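## Task

Shake or nudge the feeder tray until the clear vial contains between 20 and 22 tablets, with none spilled. At the end the tray must rest against its stop and the vial must stand upright directly on the table, with nothing held in place only by the robot. Release everything and move the grippers away.

## Robot and tools

Robot: two Doosan M1013 six-joint arms, left_arm and right_arm, each with a Robotiq 2F-140 two-finger gripper and a wrist camera. The names are labels only. left_arm's base sits at (-0.021, +0.543, 0) m and right_arm's at (-0.049, -0.535, 0) m in the scene frame.

Scene frame: origin on the table top midway between the arms, +x out over the table, +z up, left_arm on the +y side. Gripper frame: fingers point along +z, and they open and close along y. The reported end_effector_position is the point between the pads when closed; closed fingertips reach about 33 mm past it (about 9 mm when fully open), and closing pushes the tips roughly 24 mm further out, so keep that clearance above surfaces. Printed hand positions may be off, more so at long reach.

Row layout (used by both motion tools): one flat list of 18 numbers covering both arms, each in [-1, 1]. Order: left dx, dy, dz, rx, ry, rz, left gripper position, force_limit, speed, then the same nine for the right arm. dx..rz are an offset, not a pose: a displacement from the gripper's measured pose at the start of the action (or move), expressed on that gripper's own axes. Scale: 1.0 = 0.6 m for dx, dy, dz and 180 degrees for the rotation; rx, ry, rz form a single rotation vector. Gripper position: +1 fully open (140 mm), about -0.8 where pads touch, -1 closes until blocked. force_limit: roughly 14 N at -1, 60 N at 0, 107 N at +1. speed: about 30 mm/s at -1, 140 at 0, 250 at +1. These three are absolute commands, so to leave a gripper unchanged repeat its previous three values; a 0 is a real command.

execute_actions(actions): a list of up to 15 actions; each action is a table of up to 15 rows, each row one control step of 1/30 s. A shorter table keeps its last row for the remaining steps. Every row is measured from the action's start pose, not the prior row. Per step the command is clipped to 70 mm and 16 degrees from the measured pose, so large offsets take several actions, and the arm only continues to its last clipped pose afterwards. An empty list just returns state and images.

move(target, speed, stop_force, blocking): target is one 18-number row; its offsets are from the pose in the latest result. Straight-line paths for both grippers, finishing together, 0.5 to 10 s long. speed is m/s, 0.002 to 0.5 (default 0.25); rotation is capped at twice that in rad/s. stop_force (N, 20 to 80, shared by both arms) ends an arm's path when it feels that much extra resistance along its direction of travel; use it only with slow, non-rotating motions, and omit it when backing off something the gripper is pressing. blocking=false returns after 0.5 s while motion continues; check with wait(0), and it cannot be combined with stop_force. The move line reports the ending per arm: done, off_target, moving, held, contact or fault, plus limits such as paced (clipped command) or held (steps blocked).

wait(seconds): 0 to 10, arms hold their last command. stop(): brakes a running move (needs room). zoom_image(camera, region): region [x0, y0, x1, y1] in pixels, at most 504 by 504, from cam_head_left, cam_head_right, cam_left_wrist or cam_right_wrist. read_manual(section): licence text only. finished_scene(scene): ends the current scene by its number, irreversibly; do it only once the vial count is right, the tray is on its stop, the vial stands unaided, and the grippers are open and clear.

Results: per-arm pose (position in m, quat_wxyz) and velocities in the scene frame; Hand target lines show where each controller is heading; step readings list positions, with HELD marking blocked steps. object_status: 0 moving, 1 stopped while opening, 2 stopped while closing (a real grip), 3 reached the command or pads met. position_measured counts run from 3 (open) to 230 (pads met). To squeeze harder while status is 2, raise force_limit and change position slightly (-1 to -0.98). Flange force is an estimated external force, noisy, including held weight. "pose unreachable" means the clearance check altered that arm's command. Joint torques carry offsets and noise.

Safety: arms are stiff; pushing past a contact, even slightly, can trigger a fault. A joint torque at its load limit (waist and shoulder 319, elbow 150, wrist joints 42.3 N m) or an outside force of 144 N stops that arm for 10 s. Keep the arms from hitting each other. Jog the tray gently to avoid spilling tablets or tipping the vial, never push anything off the table, and avoid drops and slams. Loose objects may occasionally get nudged by outside disturbances. Long holding of loads heats motors; MOTOR HOT warns before a brake stop. The robot holds its last command while you compose a reply.

Each tool is called after "Emit:" as a command line: name --argument value for each argument, lists and objects as JSON in quotes; but a table of rows of numbers goes row by row, as --pt "numbers of a row", without its own name.

## Session

Emit:
execute_actions --actions '[]'

Scene clock: 0.00 s.
left_arm: end_effector_position=(+0.4954, +0.1303, +0.1780) position_measured=3 object_status=3 end_effector_quat_wxyz=(+0.248, +0.827, -0.419, +0.280) end_effector_velocity=(-0.001, -0.001, -0.000) end_effector_angular_velocity=(+0.000, +0.001, -0.002) | right_arm: end_effector_position=(+0.5912, -0.4197, +0.3224) position_measured=3 object_status=3 end_effector_quat_wxyz=(-0.001, +0.996, +0.089, +0.001) end_effector_velocity=(-0.000, +0.000, -0.000) end_effector_angular_velocity=(+0.000, +0.001, -0.000)
Joint positions: left_arm=[-0.375  0.065  2.191 -1.111  0.514  2.903] | right_arm=[-0.052  0.163  1.604  0.001  1.372  1.516]
Joint velocities: left_arm=[-0.002 -0.     0.001  0.     0.001 -0.   ] | right_arm=[0.    0.    0.    0.    0.001 0.   ]
Joint torques (N m, as the joint torque sensors report them, + toward a larger angle): no reading
Flange force (N, the push that the arm receives, along the gripper's own x y z axes): no reading
Hand target (left_arm): +0.495, +0.130, +0.178; +0.248, +0.827, -0.419, +0.280
Hand target (right_arm): +0.591, -0.420, +0.322; -0.001, +0.996, +0.089, +0.001

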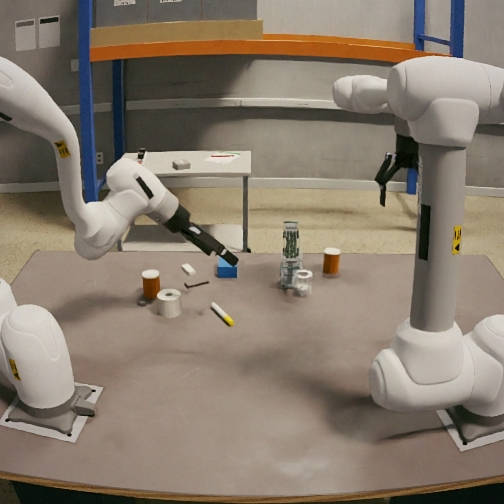

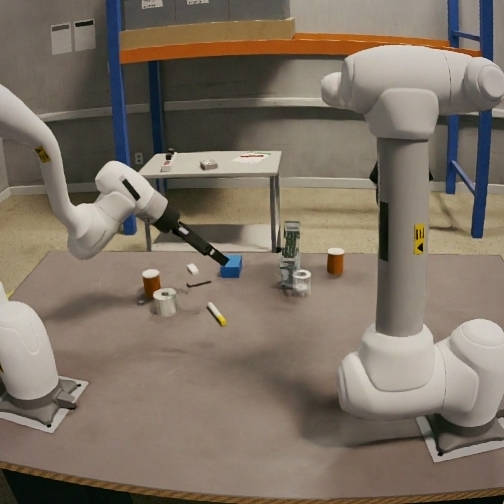

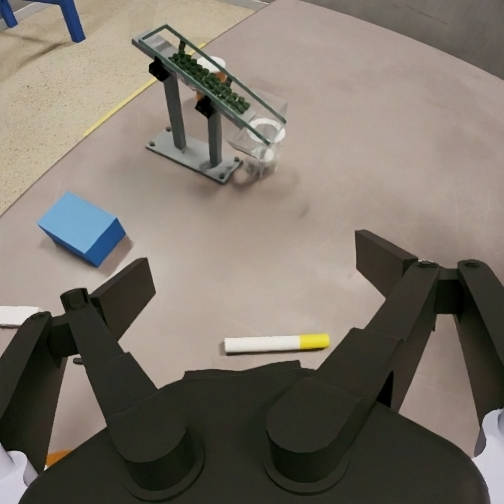

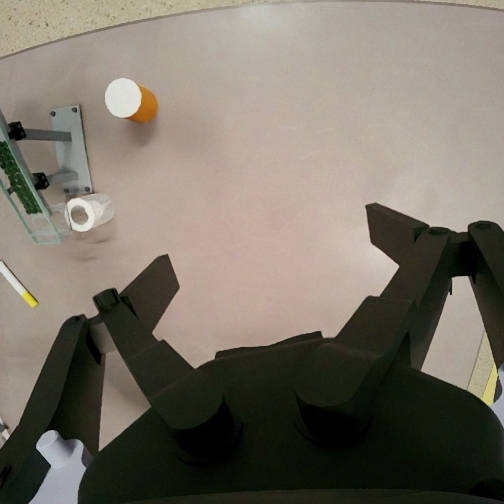

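Emit:
zoom_image --camera "cam_left_wrist" --region '[110, 10, 310, 210]'

Emit:
zoom_image --camera "cam_head_left" --region '[250, 210, 350, 310]'

Emit:
zoom_image --camera "cam_right_wrist" --region '[0, 80, 180, 260]'

Region (110, 10, 310, 210) of cam_left_wrist's 504x504 image, scaled by 2.520, with more detail than that image has.

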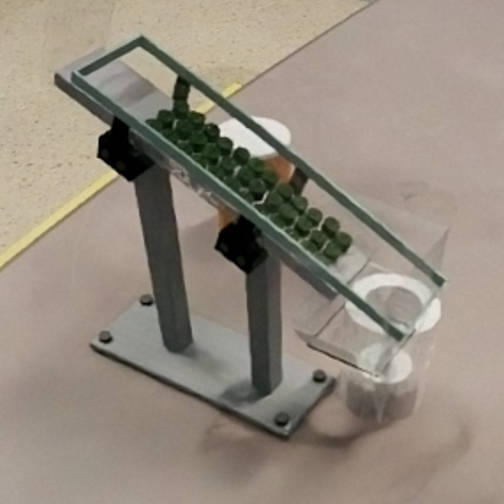

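Region (250, 210, 350, 310) of cam_head_left's 504x504 image, scaled by 5.040, with more detail than that image has.

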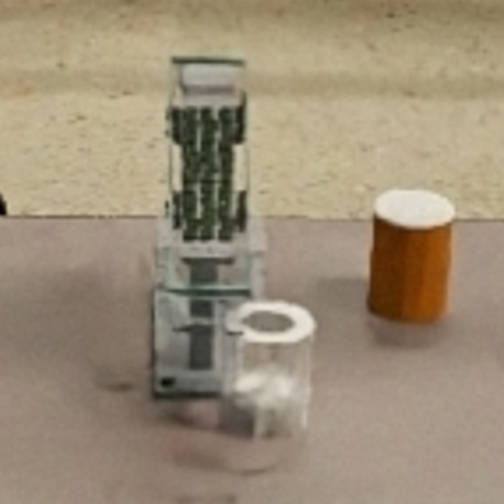

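Region (0, 80, 180, 260) of cam_right_wrist's 504x504 image, scaled by 2.800, with more detail than that image has.

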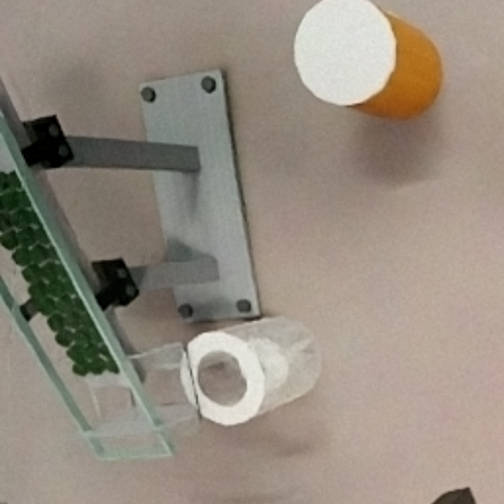

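Emit:
move --target '[0,0,0,0,0,0,1,0,0, 0.005,-0.405,-0.03,0,0,0.0567,1,0,0]' --speed 0.3

Scene clock: 17.47 s.
left_arm: end_effector_position=(+0.4954, +0.1303, +0.1780) position_measured=3 object_status=3 end_effector_quat_wxyz=(+0.248, +0.827, -0.419, +0.280) end_effector_velocity=(+0.000, +0.000, -0.000) end_effector_angular_velocity=(+0.001, -0.001, +0.001) | right_arm: end_effector_position=(+0.5510, -0.1799, +0.3403) position_measured=3 object_status=3 end_effector_quat_wxyz=(-0.001, +1.000, +0.000, +0.000) end_effector_velocity=(+0.000, -0.001, -0.001) end_effector_angular_velocity=(-0.000, +0.001, -0.001)
Joint positions: left_arm=[-0.375  0.065  2.191 -1.111  0.514  2.903] | right_arm=[0.308 0.233 1.487 0.002 1.42  2.054]
Joint velocities: left_arm=[ 0.     0.     0.     0.    -0.001  0.   ] | right_arm=[-0.002 -0.     0.001  0.    -0.    -0.001]
Joint torques (N m, as the joint torque sensors report them, + toward a larger angle): left_arm=[ -0.25 -36.07 -29.93   0.14  -0.21   0.09] | right_arm=[  1.19 -68.53 -40.68   4.84  -0.02   0.41]
Flange force (N, the push that the arm receives, along the gripper's own x y z axes): left_arm=[3.4 0.6 -4.6] | right_arm=[7.0 -1.1 0.2]
Hand target (left_arm): +0.495, +0.130, +0.178; +0.248, +0.827, -0.419, +0.280
Hand target (right_arm): +0.551, -0.180, +0.340; -0.001, +1.000, +0.000, +0.000
Off the commanded pose (left_arm): 0.000 m, 0 deg.
Off the commanded pose (right_arm): 0.000 m, 0 deg.
move: done

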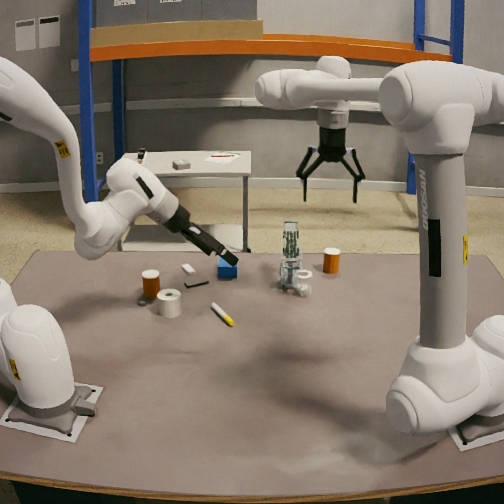

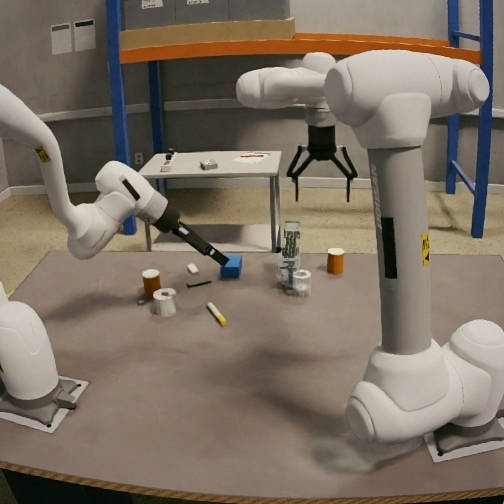

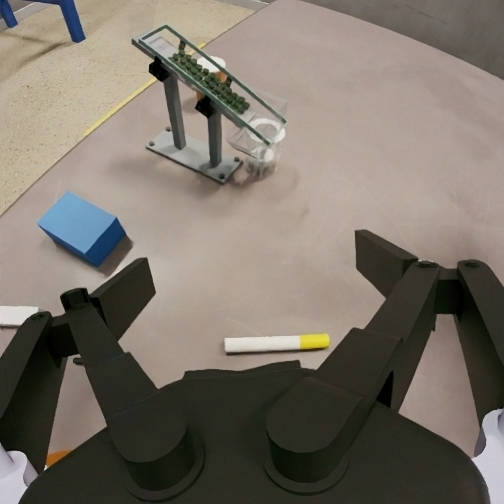

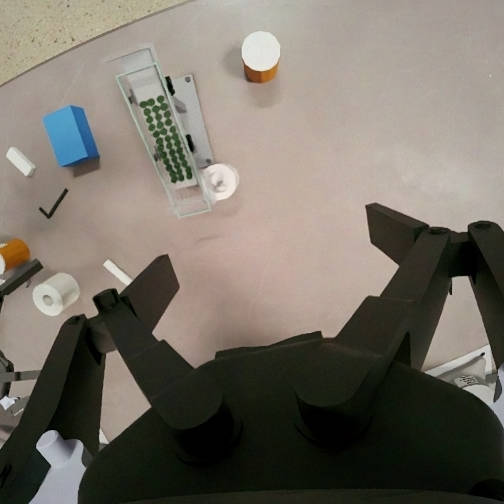

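Emit:
zoom_image --camera "cam_right_wrist" --region '[90, 30, 290, 230]'

Region (90, 30, 290, 230) of cam_right_wrist's 504x504 image, scaled by 2.520, with more detail than that image has.

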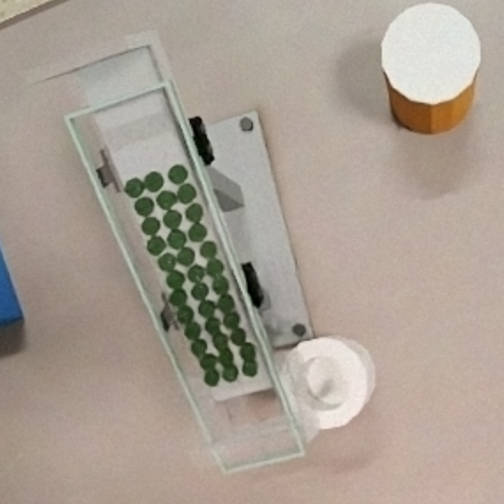

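Emit:
move --target '[0,0,0,0,0,0,1,0,0, 0,-0.17,0.07,0,0,0,1,0,0]' --speed 0.3

Emit:
zoom_image --camera "cam_right_wrist" --region '[130, 0, 390, 260]'

Scene clock: 39.53 s.
left_arm: end_effector_position=(+0.4954, +0.1303, +0.1780) position_measured=3 object_status=3 end_effector_quat_wxyz=(+0.248, +0.827, -0.419, +0.280) end_effector_velocity=(-0.001, +0.001, -0.001) end_effector_angular_velocity=(+0.001, +0.001, +0.000) | right_arm: end_effector_position=(+0.5509, -0.0778, +0.2983) position_measured=3 object_status=3 end_effector_quat_wxyz=(-0.001, +1.000, +0.000, +0.000) end_effector_velocity=(-0.000, -0.000, -0.000) end_effector_angular_velocity=(+0.000, -0.000, -0.002)
Joint positions: left_arm=[-0.375  0.065  2.191 -1.111  0.514  2.903] | right_arm=[0.428 0.336 1.428 0.002 1.376 2.174]
Joint velocities: left_arm=[0.    0.    0.002 0.    0.    0.   ] | right_arm=[-0.    -0.     0.001  0.    -0.001  0.002]
Joint torques (N m, as the joint torque sensors report them, + toward a larger angle): left_arm=[  0.25 -34.41 -31.67   0.4   -0.49   0.26] | right_arm=[  1.6  -76.8  -41.94   4.33  -0.24   0.36]
Flange force (N, the push that the arm receives, along the gripper's own x y z axes): left_arm=[0.0 4.5 -7.3] | right_arm=[2.1 1.8 1.7]
Hand target (left_arm): +0.495, +0.130, +0.178; +0.248, +0.827, -0.419, +0.280
Hand target (right_arm): +0.551, -0.078, +0.298; -0.001, +1.000, +0.000, +0.000
Off the commanded pose (left_arm): 0.000 m, 0 deg.
Off the commanded pose (right_arm): 0.000 m, 0 deg.
move: done

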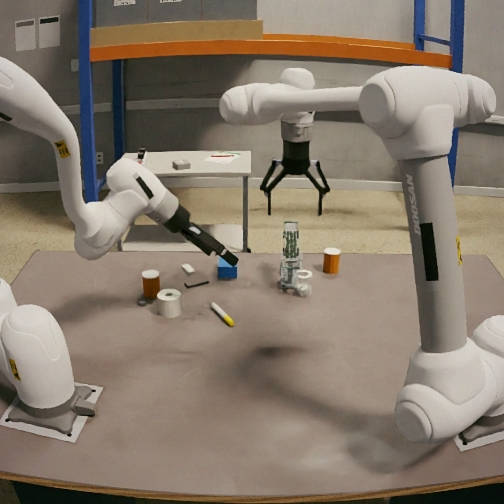

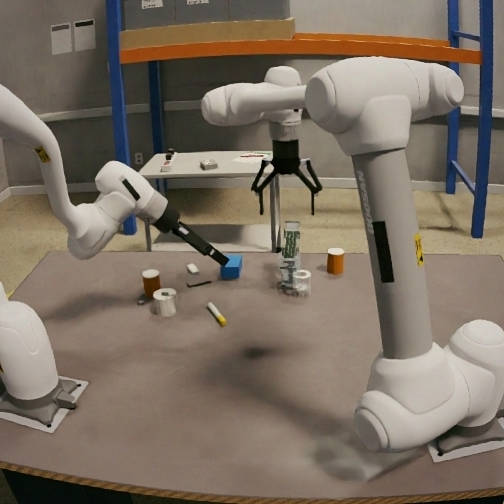

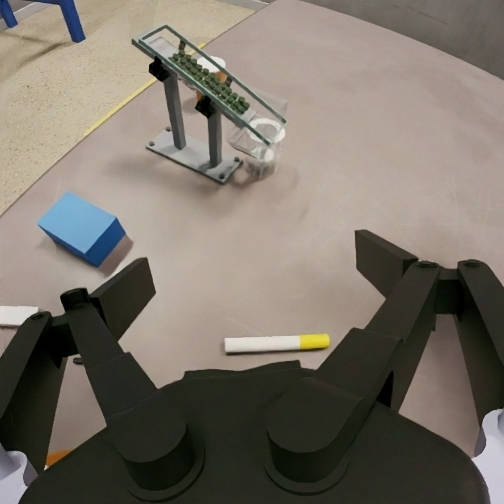

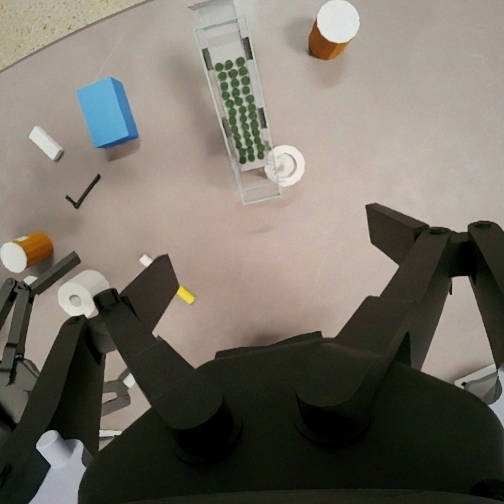

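Region (130, 0, 390, 260) of cam_right_wrist's 504x504 image, scaled by 1.938, with more detail than that image has.

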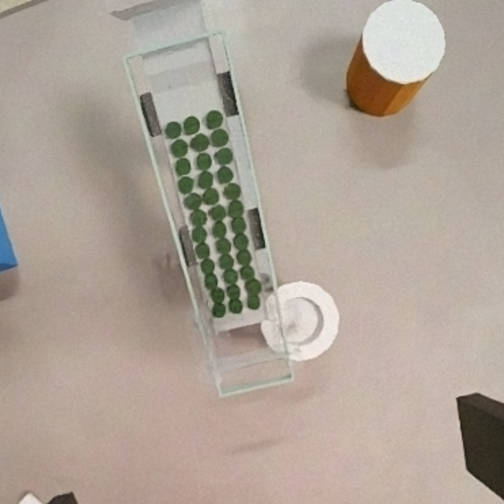

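Emit:
move --target '[0,0,0,0,0,0,1,0,0, -0.19,0.067,0.42,0,0.378,0,1,0,0]' --speed 0.3

Scene clock: 59.13 s.
left_arm: end_effector_position=(+0.4954, +0.1303, +0.1780) position_measured=3 object_status=3 end_effector_quat_wxyz=(+0.248, +0.827, -0.419, +0.280) end_effector_velocity=(-0.000, -0.000, +0.000) end_effector_angular_velocity=(-0.000, +0.000, -0.001) | right_arm: end_effector_position=(+0.4364, -0.1183, +0.0458) position_measured=3 object_status=3 end_effector_quat_wxyz=(+0.000, +0.829, -0.001, +0.559) end_effector_velocity=(-0.000, -0.000, -0.000) end_effector_angular_velocity=(+0.000, +0.000, -0.001)
Joint positions: left_arm=[-0.375  0.065  2.191 -1.111  0.514  2.903] | right_arm=[ 0.916  0.475  2.361 -1.913  1.063  4.402]
Joint velocities: left_arm=[-0.    -0.    -0.     0.     0.001  0.   ] | right_arm=[0.    0.    0.    0.001 0.    0.   ]
Joint torques (N m, as the joint torque sensors report them, + toward a larger angle): left_arm=[ -2.95 -36.85 -30.77   0.45  -0.09   0.09] | right_arm=[  1.11 -59.55  -9.6   -1.04   2.06   0.15]
Flange force (N, the push that the arm receives, along the gripper's own x y z axes): left_arm=[-0.4 -4.6 -5.2] | right_arm=[-3.8 -0.9 4.8]
Hand target (left_arm): +0.495, +0.130, +0.178; +0.248, +0.827, -0.419, +0.280
Hand target (right_arm): +0.436, -0.118, +0.046; +0.000, +0.829, -0.001, +0.559
Off the commanded pose (left_arm): 0.000 m, 0 deg.
Off the commanded pose (right_arm): 0.001 m, 0 deg.
move: done

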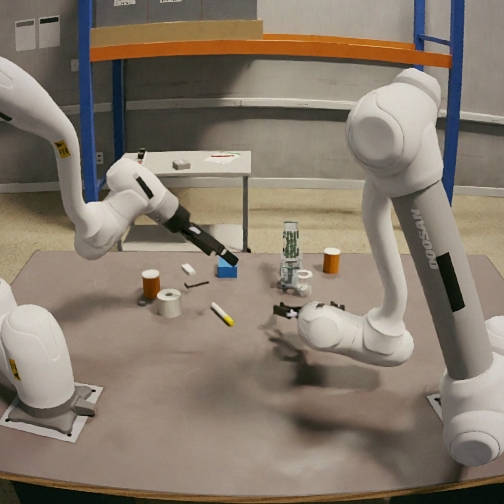

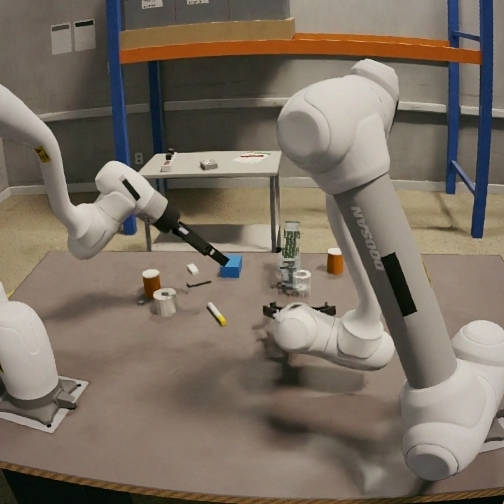

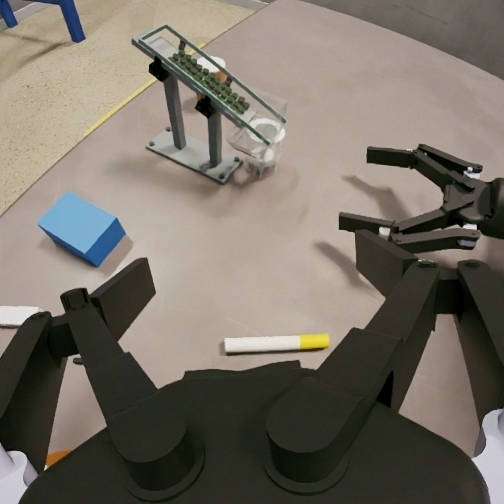

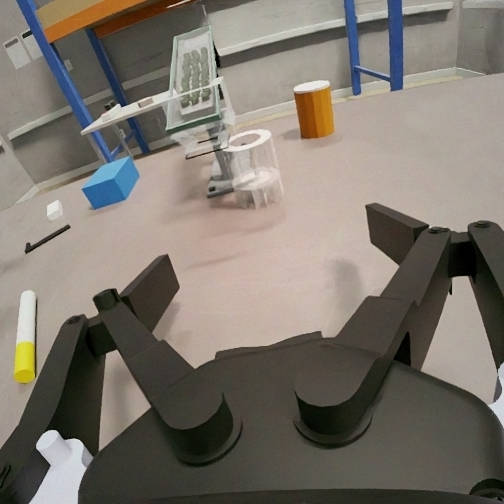

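Emit:
zoom_image --camera "cam_right_wrist" --region '[130, 10, 340, 220]'

Region (130, 10, 340, 220) of cam_right_wrist's 504x504 image, scaled by 2.400, with more detail than that image has.

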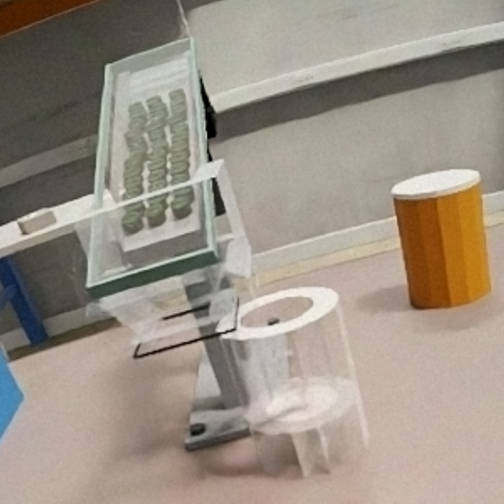

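Emit:
move --target '[0,0,0,0,0,0,1,0,0, 0.0548,0,0.1577,0,0,0,0.4,-0.5,0]' --speed 0.15

Emit:
zoom_image --camera "cam_left_wrist" --region '[130, 10, 400, 280]'

Scene clock: 67.70 s.
left_arm: end_effector_position=(+0.4954, +0.1303, +0.1780) position_measured=3 object_status=3 end_effector_quat_wxyz=(+0.248, +0.827, -0.419, +0.280) end_effector_velocity=(-0.000, +0.000, -0.000) end_effector_angular_velocity=(+0.001, -0.000, +0.000) | right_arm: end_effector_position=(+0.5366, -0.1184, +0.0409) position_measured=78 object_status=3 end_effector_quat_wxyz=(+0.000, +0.829, -0.000, +0.559) end_effector_velocity=(+0.001, -0.000, +0.001) end_effector_angular_velocity=(+0.000, -0.002, -0.001)
Joint positions: left_arm=[-0.375  0.065  2.191 -1.111  0.514  2.903] | right_arm=[ 0.738  0.519  2.272 -2.071  0.993  4.382]
Joint velocities: left_arm=[ 0.    -0.     0.001 -0.    -0.     0.001] | right_arm=[-0.001  0.    -0.001 -0.     0.002  0.   ]
Joint torques (N m, as the joint torque sensors report them, + toward a larger angle): left_arm=[  0.11 -36.07 -29.57   0.24  -0.22   0.39] | right_arm=[ -0.31 -65.57 -11.23  -0.95   1.8    0.43]
Flange force (N, the push that the arm receives, along the gripper's own x y z axes): left_arm=[4.8 1.5 -4.7] | right_arm=[-3.1 -2.6 3.4]
Hand target (left_arm): +0.495, +0.130, +0.178; +0.248, +0.827, -0.419, +0.280
Hand target (right_arm): +0.537, -0.118, +0.041; +0.000, +0.829, -0.001, +0.559
Off the commanded pose (left_arm): 0.000 m, 0 deg.
Off the commanded pose (right_arm): 0.000 m, 0 deg.
move: done

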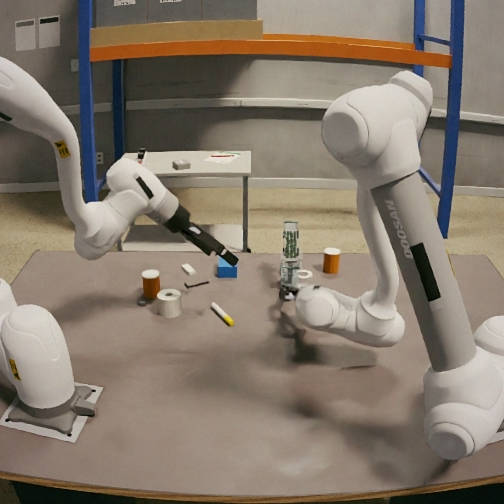

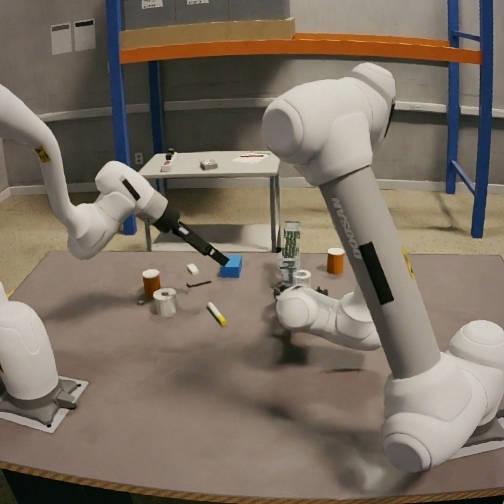

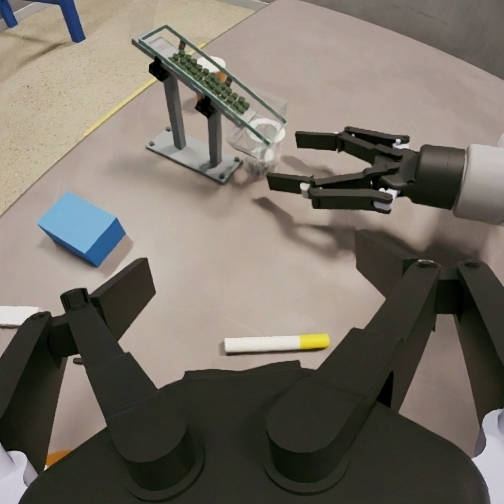

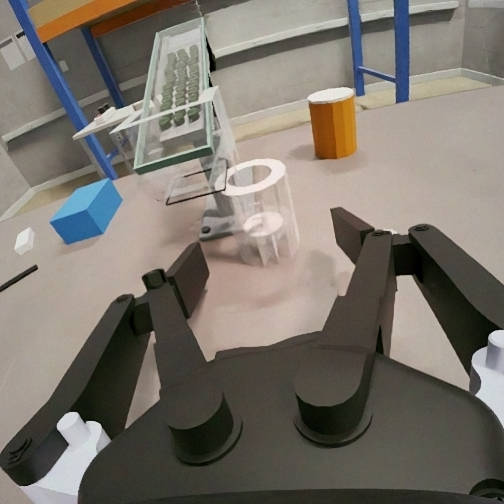

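Region (130, 10, 400, 280) of cam_left_wrist's 504x504 image, scaled by 1.867, with more detail than that image has.

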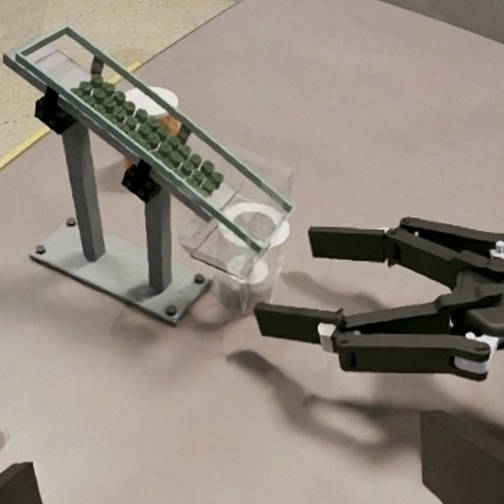

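Emit:
move --target '[0,0,0,0,0,0,1,0,0, 0.0375,0,0.0927,0,0,0,0.4,-0.5,0]' --speed 0.05

Emit:
zoom_image --camera "cam_left_wrist" --region '[170, 50, 370, 250]'

Scene clock: 79.83 s.
left_arm: end_effector_position=(+0.4954, +0.1303, +0.1780) position_measured=3 object_status=3 end_effector_quat_wxyz=(+0.248, +0.827, -0.419, +0.280) end_effector_velocity=(+0.000, -0.001, +0.001) end_effector_angular_velocity=(-0.001, -0.000, -0.001) | right_arm: end_effector_position=(+0.5966, -0.1185, +0.0410) position_measured=78 object_status=3 end_effector_quat_wxyz=(+0.000, +0.829, -0.000, +0.559) end_effector_velocity=(+0.000, +0.001, +0.001) end_effector_angular_velocity=(-0.001, -0.001, +0.002)
Joint positions: left_arm=[-0.375  0.065  2.191 -1.111  0.514  2.903] | right_arm=[ 0.65   0.546  2.204 -2.141  0.944  4.359]
Joint velocities: left_arm=[-0.001  0.    -0.001  0.     0.    -0.001] | right_arm=[ 0.001  0.    -0.001 -0.     0.    -0.002]
Joint torques (N m, as the joint torque sensors report them, + toward a larger angle): left_arm=[  2.44 -37.08 -28.95   0.53  -0.23   0.31] | right_arm=[  0.86 -70.05 -12.81  -1.4    2.19   0.36]
Flange force (N, the push that the arm receives, along the gripper's own x y z axes): left_arm=[6.5 4.0 0.2] | right_arm=[-1.7 -2.5 5.0]
Hand target (left_arm): +0.495, +0.130, +0.178; +0.248, +0.827, -0.419, +0.280
Hand target (right_arm): +0.597, -0.118, +0.041; +0.000, +0.829, -0.000, +0.559
Off the commanded pose (left_arm): 0.000 m, 0 deg.
Off the commanded pose (right_arm): 0.000 m, 0 deg.
move: done

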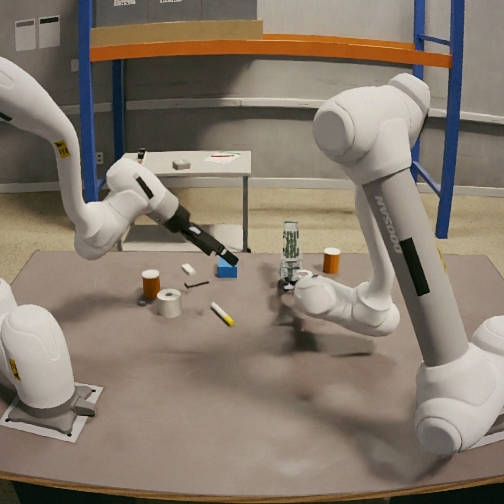

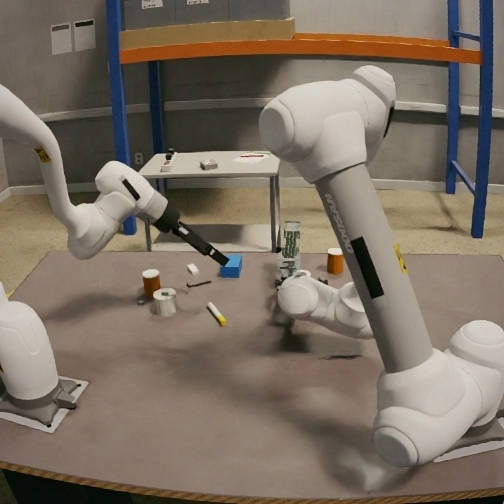

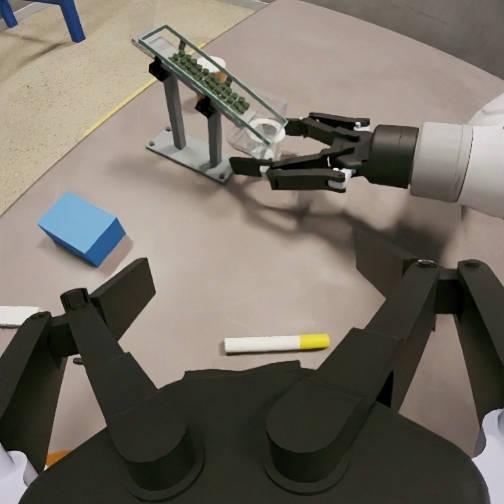

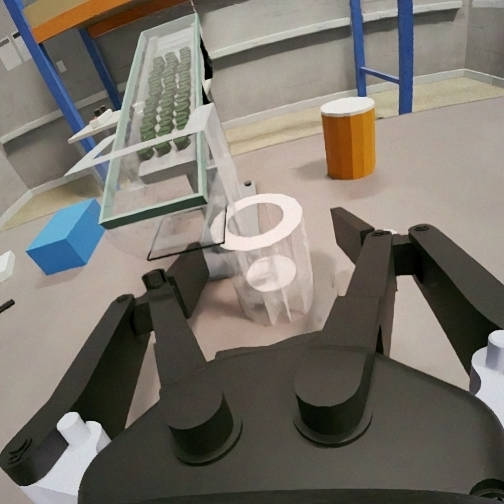

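Region (170, 50, 370, 250) of cam_left_wrist's 504x504 image, scaled by 2.520, with more detail than that image has.

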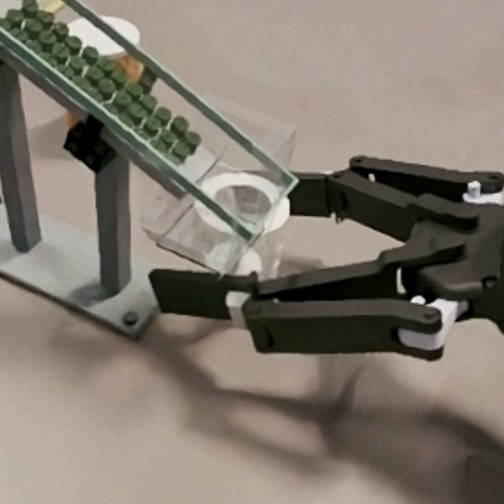

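Emit:
move --target '[0,0,0,0,0,0,1,0,0, 0,0,0,0,0,0,-1,-0.6,-0.6]'

Emit:
zoom_image --camera "cam_right_wrist" --region '[80, 80, 380, 380]'

Scene clock: 87.50 s.
left_arm: end_effector_position=(+0.4954, +0.1303, +0.1780) position_measured=3 object_status=3 end_effector_quat_wxyz=(+0.248, +0.827, -0.419, +0.280) end_effector_velocity=(-0.000, -0.001, +0.000) end_effector_angular_velocity=(-0.000, -0.000, -0.000) | right_arm: end_effector_position=(+0.5966, -0.1185, +0.0410) position_measured=149 object_status=2 end_effector_quat_wxyz=(+0.000, +0.829, -0.000, +0.559) end_effector_velocity=(-0.000, +0.000, +0.000) end_effector_angular_velocity=(-0.001, -0.001, +0.001)
Joint positions: left_arm=[-0.375  0.065  2.191 -1.111  0.514  2.903] | right_arm=[ 0.65   0.546  2.204 -2.141  0.944  4.359]
Joint velocities: left_arm=[-0.001 -0.    -0.    -0.    -0.    -0.   ] | right_arm=[ 0.     0.     0.    -0.001  0.001 -0.001]
Joint torques (N m, as the joint torque sensors report them, + toward a larger angle): left_arm=[ -0.97 -36.64 -29.86   0.33  -0.34  -0.31] | right_arm=[ -0.13 -67.96 -12.28  -1.29   1.49   0.03]
Flange force (N, the push that the arm receives, along the gripper's own x y z axes): left_arm=[1.2 -2.4 -3.4] | right_arm=[-0.4 -2.6 2.0]
Hand target (left_arm): +0.495, +0.130, +0.178; +0.248, +0.827, -0.419, +0.280
Hand target (right_arm): +0.597, -0.118, +0.041; +0.000, +0.829, -0.000, +0.559
Off the commanded pose (left_arm): 0.000 m, 0 deg.
Off the commanded pose (right_arm): 0.000 m, 0 deg.
move: done

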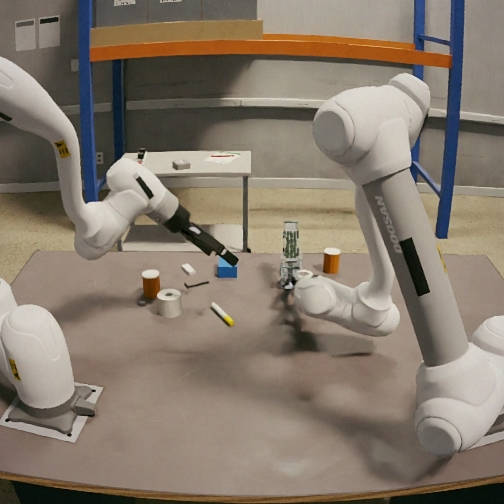

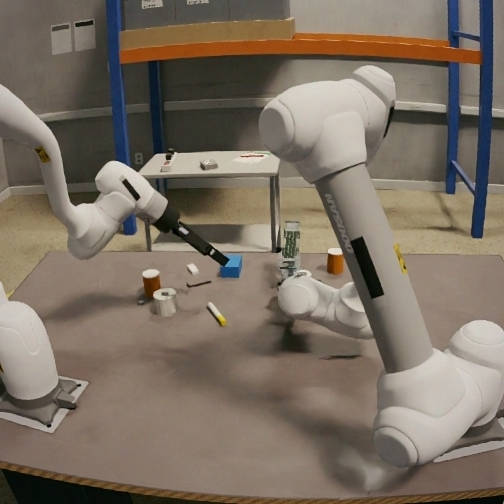

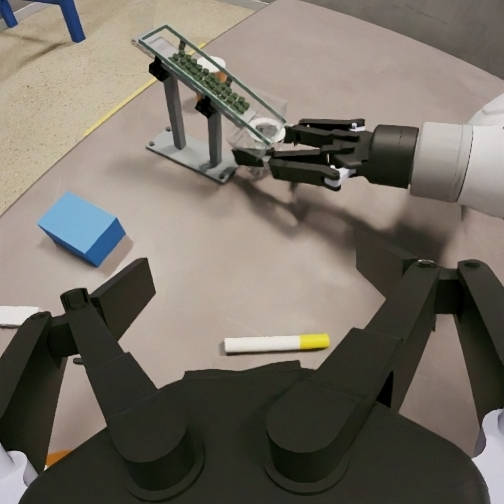

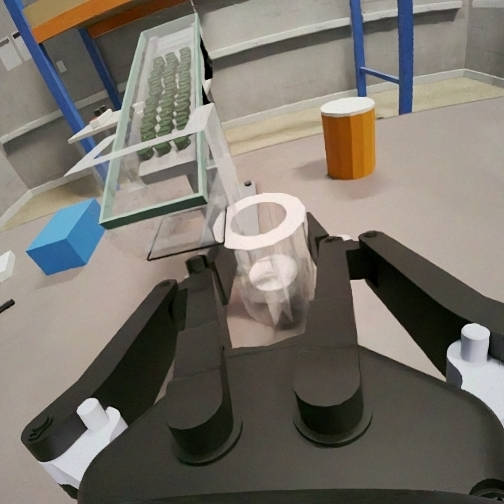

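Region (80, 80, 380, 380) of cam_right_wrist's 504x504 image, scaled by 1.680, with more detail than that image has.

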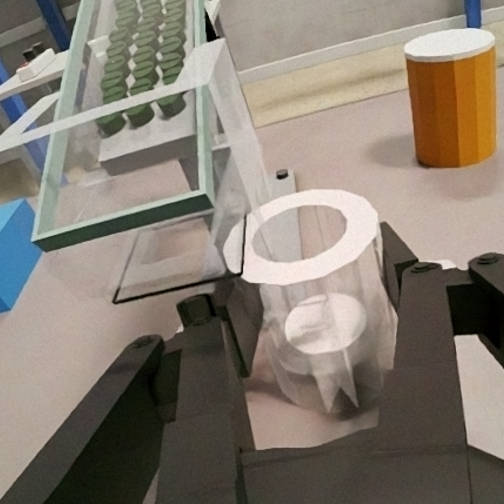

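Emit:
move --target '[0,0,0,0,0,0,1,0,0, 0.0023,-0.067,-0.001,0,0,0,-1,-0.6,-0.6]' --speed 0.04

Emit:
zoom_image --camera "cam_right_wrist" --region '[120, 80, 420, 380]'

Emit:
zoom_image --camera "cam_left_wrist" --region '[200, 70, 330, 200]'

Scene clock: 93.00 s.
left_arm: end_effector_position=(+0.4954, +0.1303, +0.1780) position_measured=3 object_status=3 end_effector_quat_wxyz=(+0.248, +0.827, -0.419, +0.280) end_effector_velocity=(+0.001, -0.000, +0.001) end_effector_angular_velocity=(-0.001, -0.001, +0.001) | right_arm: end_effector_position=(+0.5965, -0.0782, +0.0425) position_measured=149 object_status=2 end_effector_quat_wxyz=(+0.000, +0.829, -0.000, +0.559) end_effector_velocity=(-0.001, +0.001, -0.000) end_effector_angular_velocity=(+0.001, +0.001, +0.001)
Joint positions: left_arm=[-0.375  0.065  2.191 -1.111  0.514  2.903] | right_arm=[ 0.698  0.568  2.143 -2.065  0.941  4.305]
Joint velocities: left_arm=[-0.    -0.    -0.001 -0.    -0.001 -0.001] | right_arm=[ 0.001 -0.    -0.     0.001 -0.001  0.001]
Joint torques (N m, as the joint torque sensors report them, + toward a larger angle): left_arm=[  2.37 -32.93 -30.08   0.32  -0.54  -0.05] | right_arm=[ -2.48 -74.11 -14.18  -1.46   2.44   0.05]
Flange force (N, the push that the arm receives, along the gripper's own x y z axes): left_arm=[3.3 8.0 -7.4] | right_arm=[-4.8 -6.8 1.3]
Hand target (left_arm): +0.495, +0.130, +0.178; +0.248, +0.827, -0.419, +0.280
Hand target (right_arm): +0.597, -0.078, +0.042; +0.000, +0.829, -0.000, +0.559
Off the commanded pose (left_arm): 0.000 m, 0 deg.
Off the commanded pose (right_arm): 0.000 m, 0 deg.
move: done

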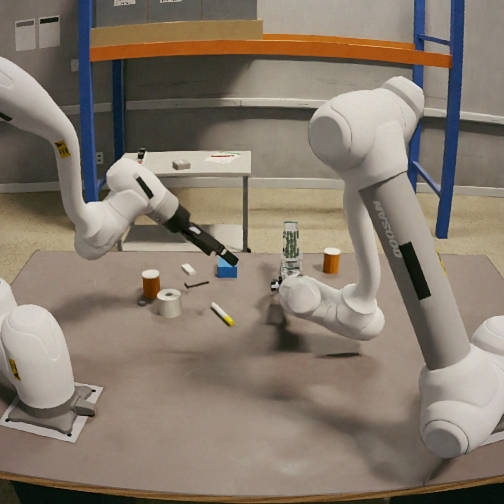

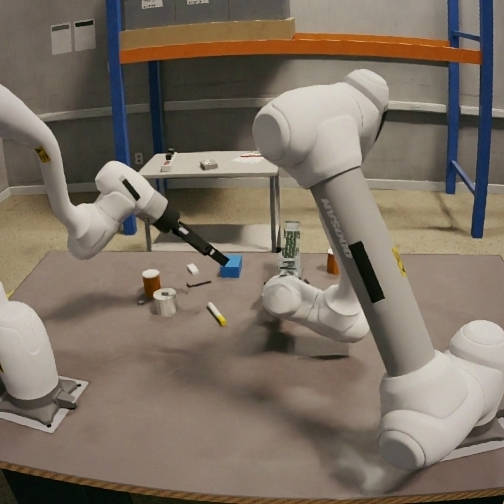

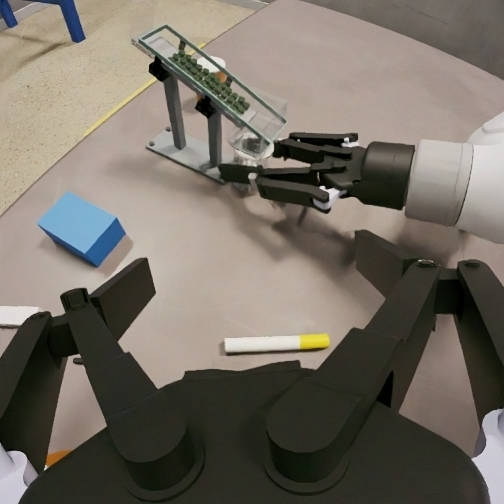

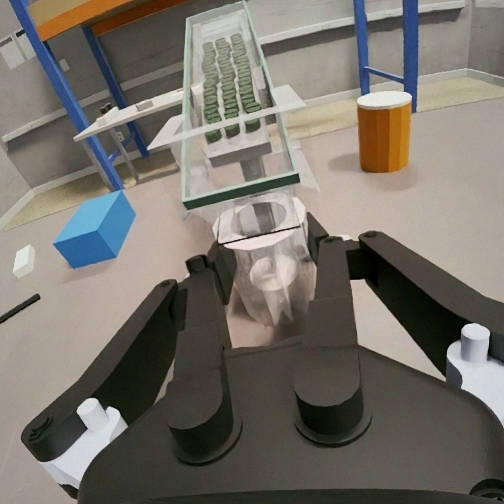

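Region (120, 80, 420, 380) of cam_right_wrist's 504x504 image, scaled by 1.680, with more detail than that image has.

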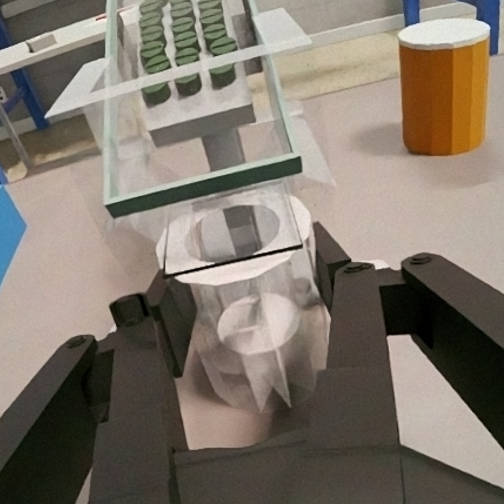

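Region (200, 70, 330, 200) of cam_left_wrist's 504x504 image, scaled by 3.877, with more detail than that image has.

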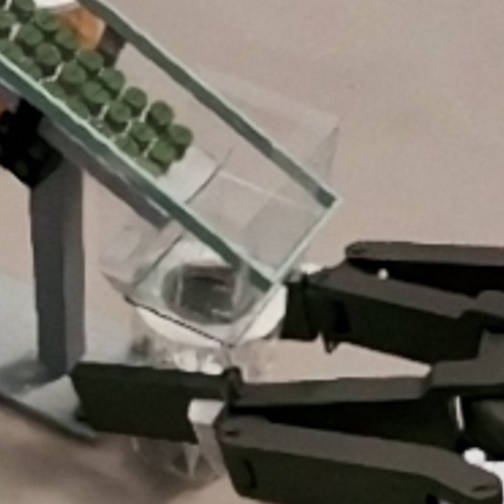

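Emit:
move --target '[0.519,-0.0606,0.1406,-0.2236,-0.198,0.660,1,0,0, 0,0,0,0,0,0,-1,-0.6,-0.6]' --speed 0.35

Scene clock: 103.60 s.
left_arm: end_effector_position=(+0.6999, -0.0773, +0.3197) position_measured=3 object_status=3 end_effector_quat_wxyz=(-0.000, -0.001, +1.000, +0.001) end_effector_velocity=(+0.001, +0.001, +0.000) end_effector_angular_velocity=(-0.000, -0.001, +0.002) | right_arm: end_effector_position=(+0.5965, -0.0782, +0.0425) position_measured=149 object_status=2 end_effector_quat_wxyz=(+0.000, +0.829, -0.000, +0.559) end_effector_velocity=(+0.001, +0.000, +0.001) end_effector_angular_velocity=(-0.001, -0.001, +0.001)
Joint positions: left_arm=[-0.618  0.685  0.852  0.001  1.607  3.963] | right_arm=[ 0.698  0.568  2.143 -2.065  0.941  4.305]
Joint velocities: left_arm=[ 0.001  0.    -0.001  0.     0.001 -0.001] | right_arm=[-0.    -0.    -0.001 -0.001  0.001 -0.001]
Joint torques (N m, as the joint torque sensors report them, + toward a larger angle): left_arm=[  -0.36 -106.77  -40.09    4.41   -0.24   -0.03] | right_arm=[ -1.51 -74.03 -13.69  -1.63   2.13   0.5 ]
Flange force (N, the push that the arm receives, along the gripper's own x y z axes): left_arm=[-4.5 -3.1 -3.5] | right_arm=[-3.1 -7.1 3.1]
Hand target (left_arm): +0.700, -0.077, +0.320; -0.000, -0.001, +1.000, +0.001
Hand target (right_arm): +0.597, -0.078, +0.042; +0.000, +0.829, -0.000, +0.559
Off the commanded pose (left_arm): 0.001 m, 0 deg.
Off the commanded pose (right_arm): 0.000 m, 0 deg.
move: done

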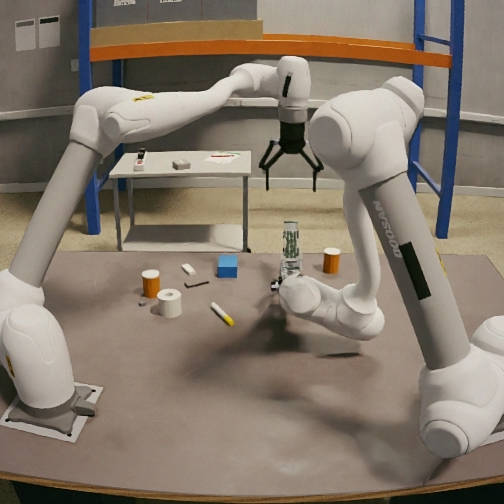

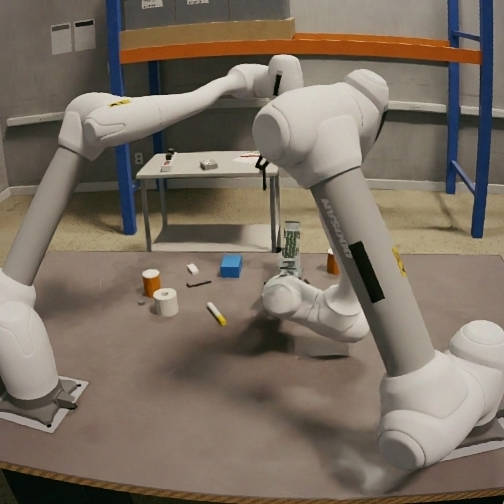

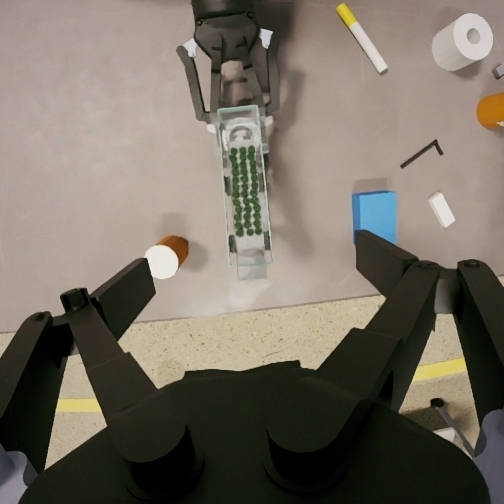

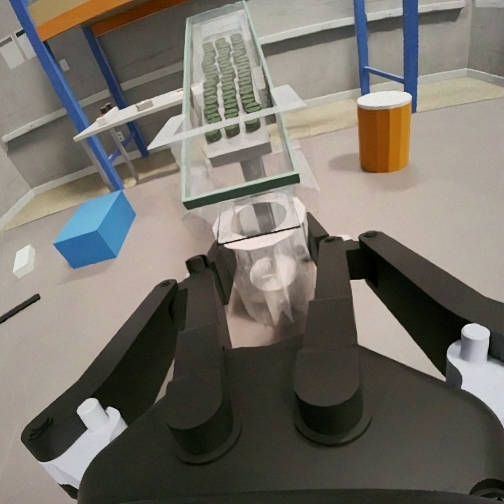

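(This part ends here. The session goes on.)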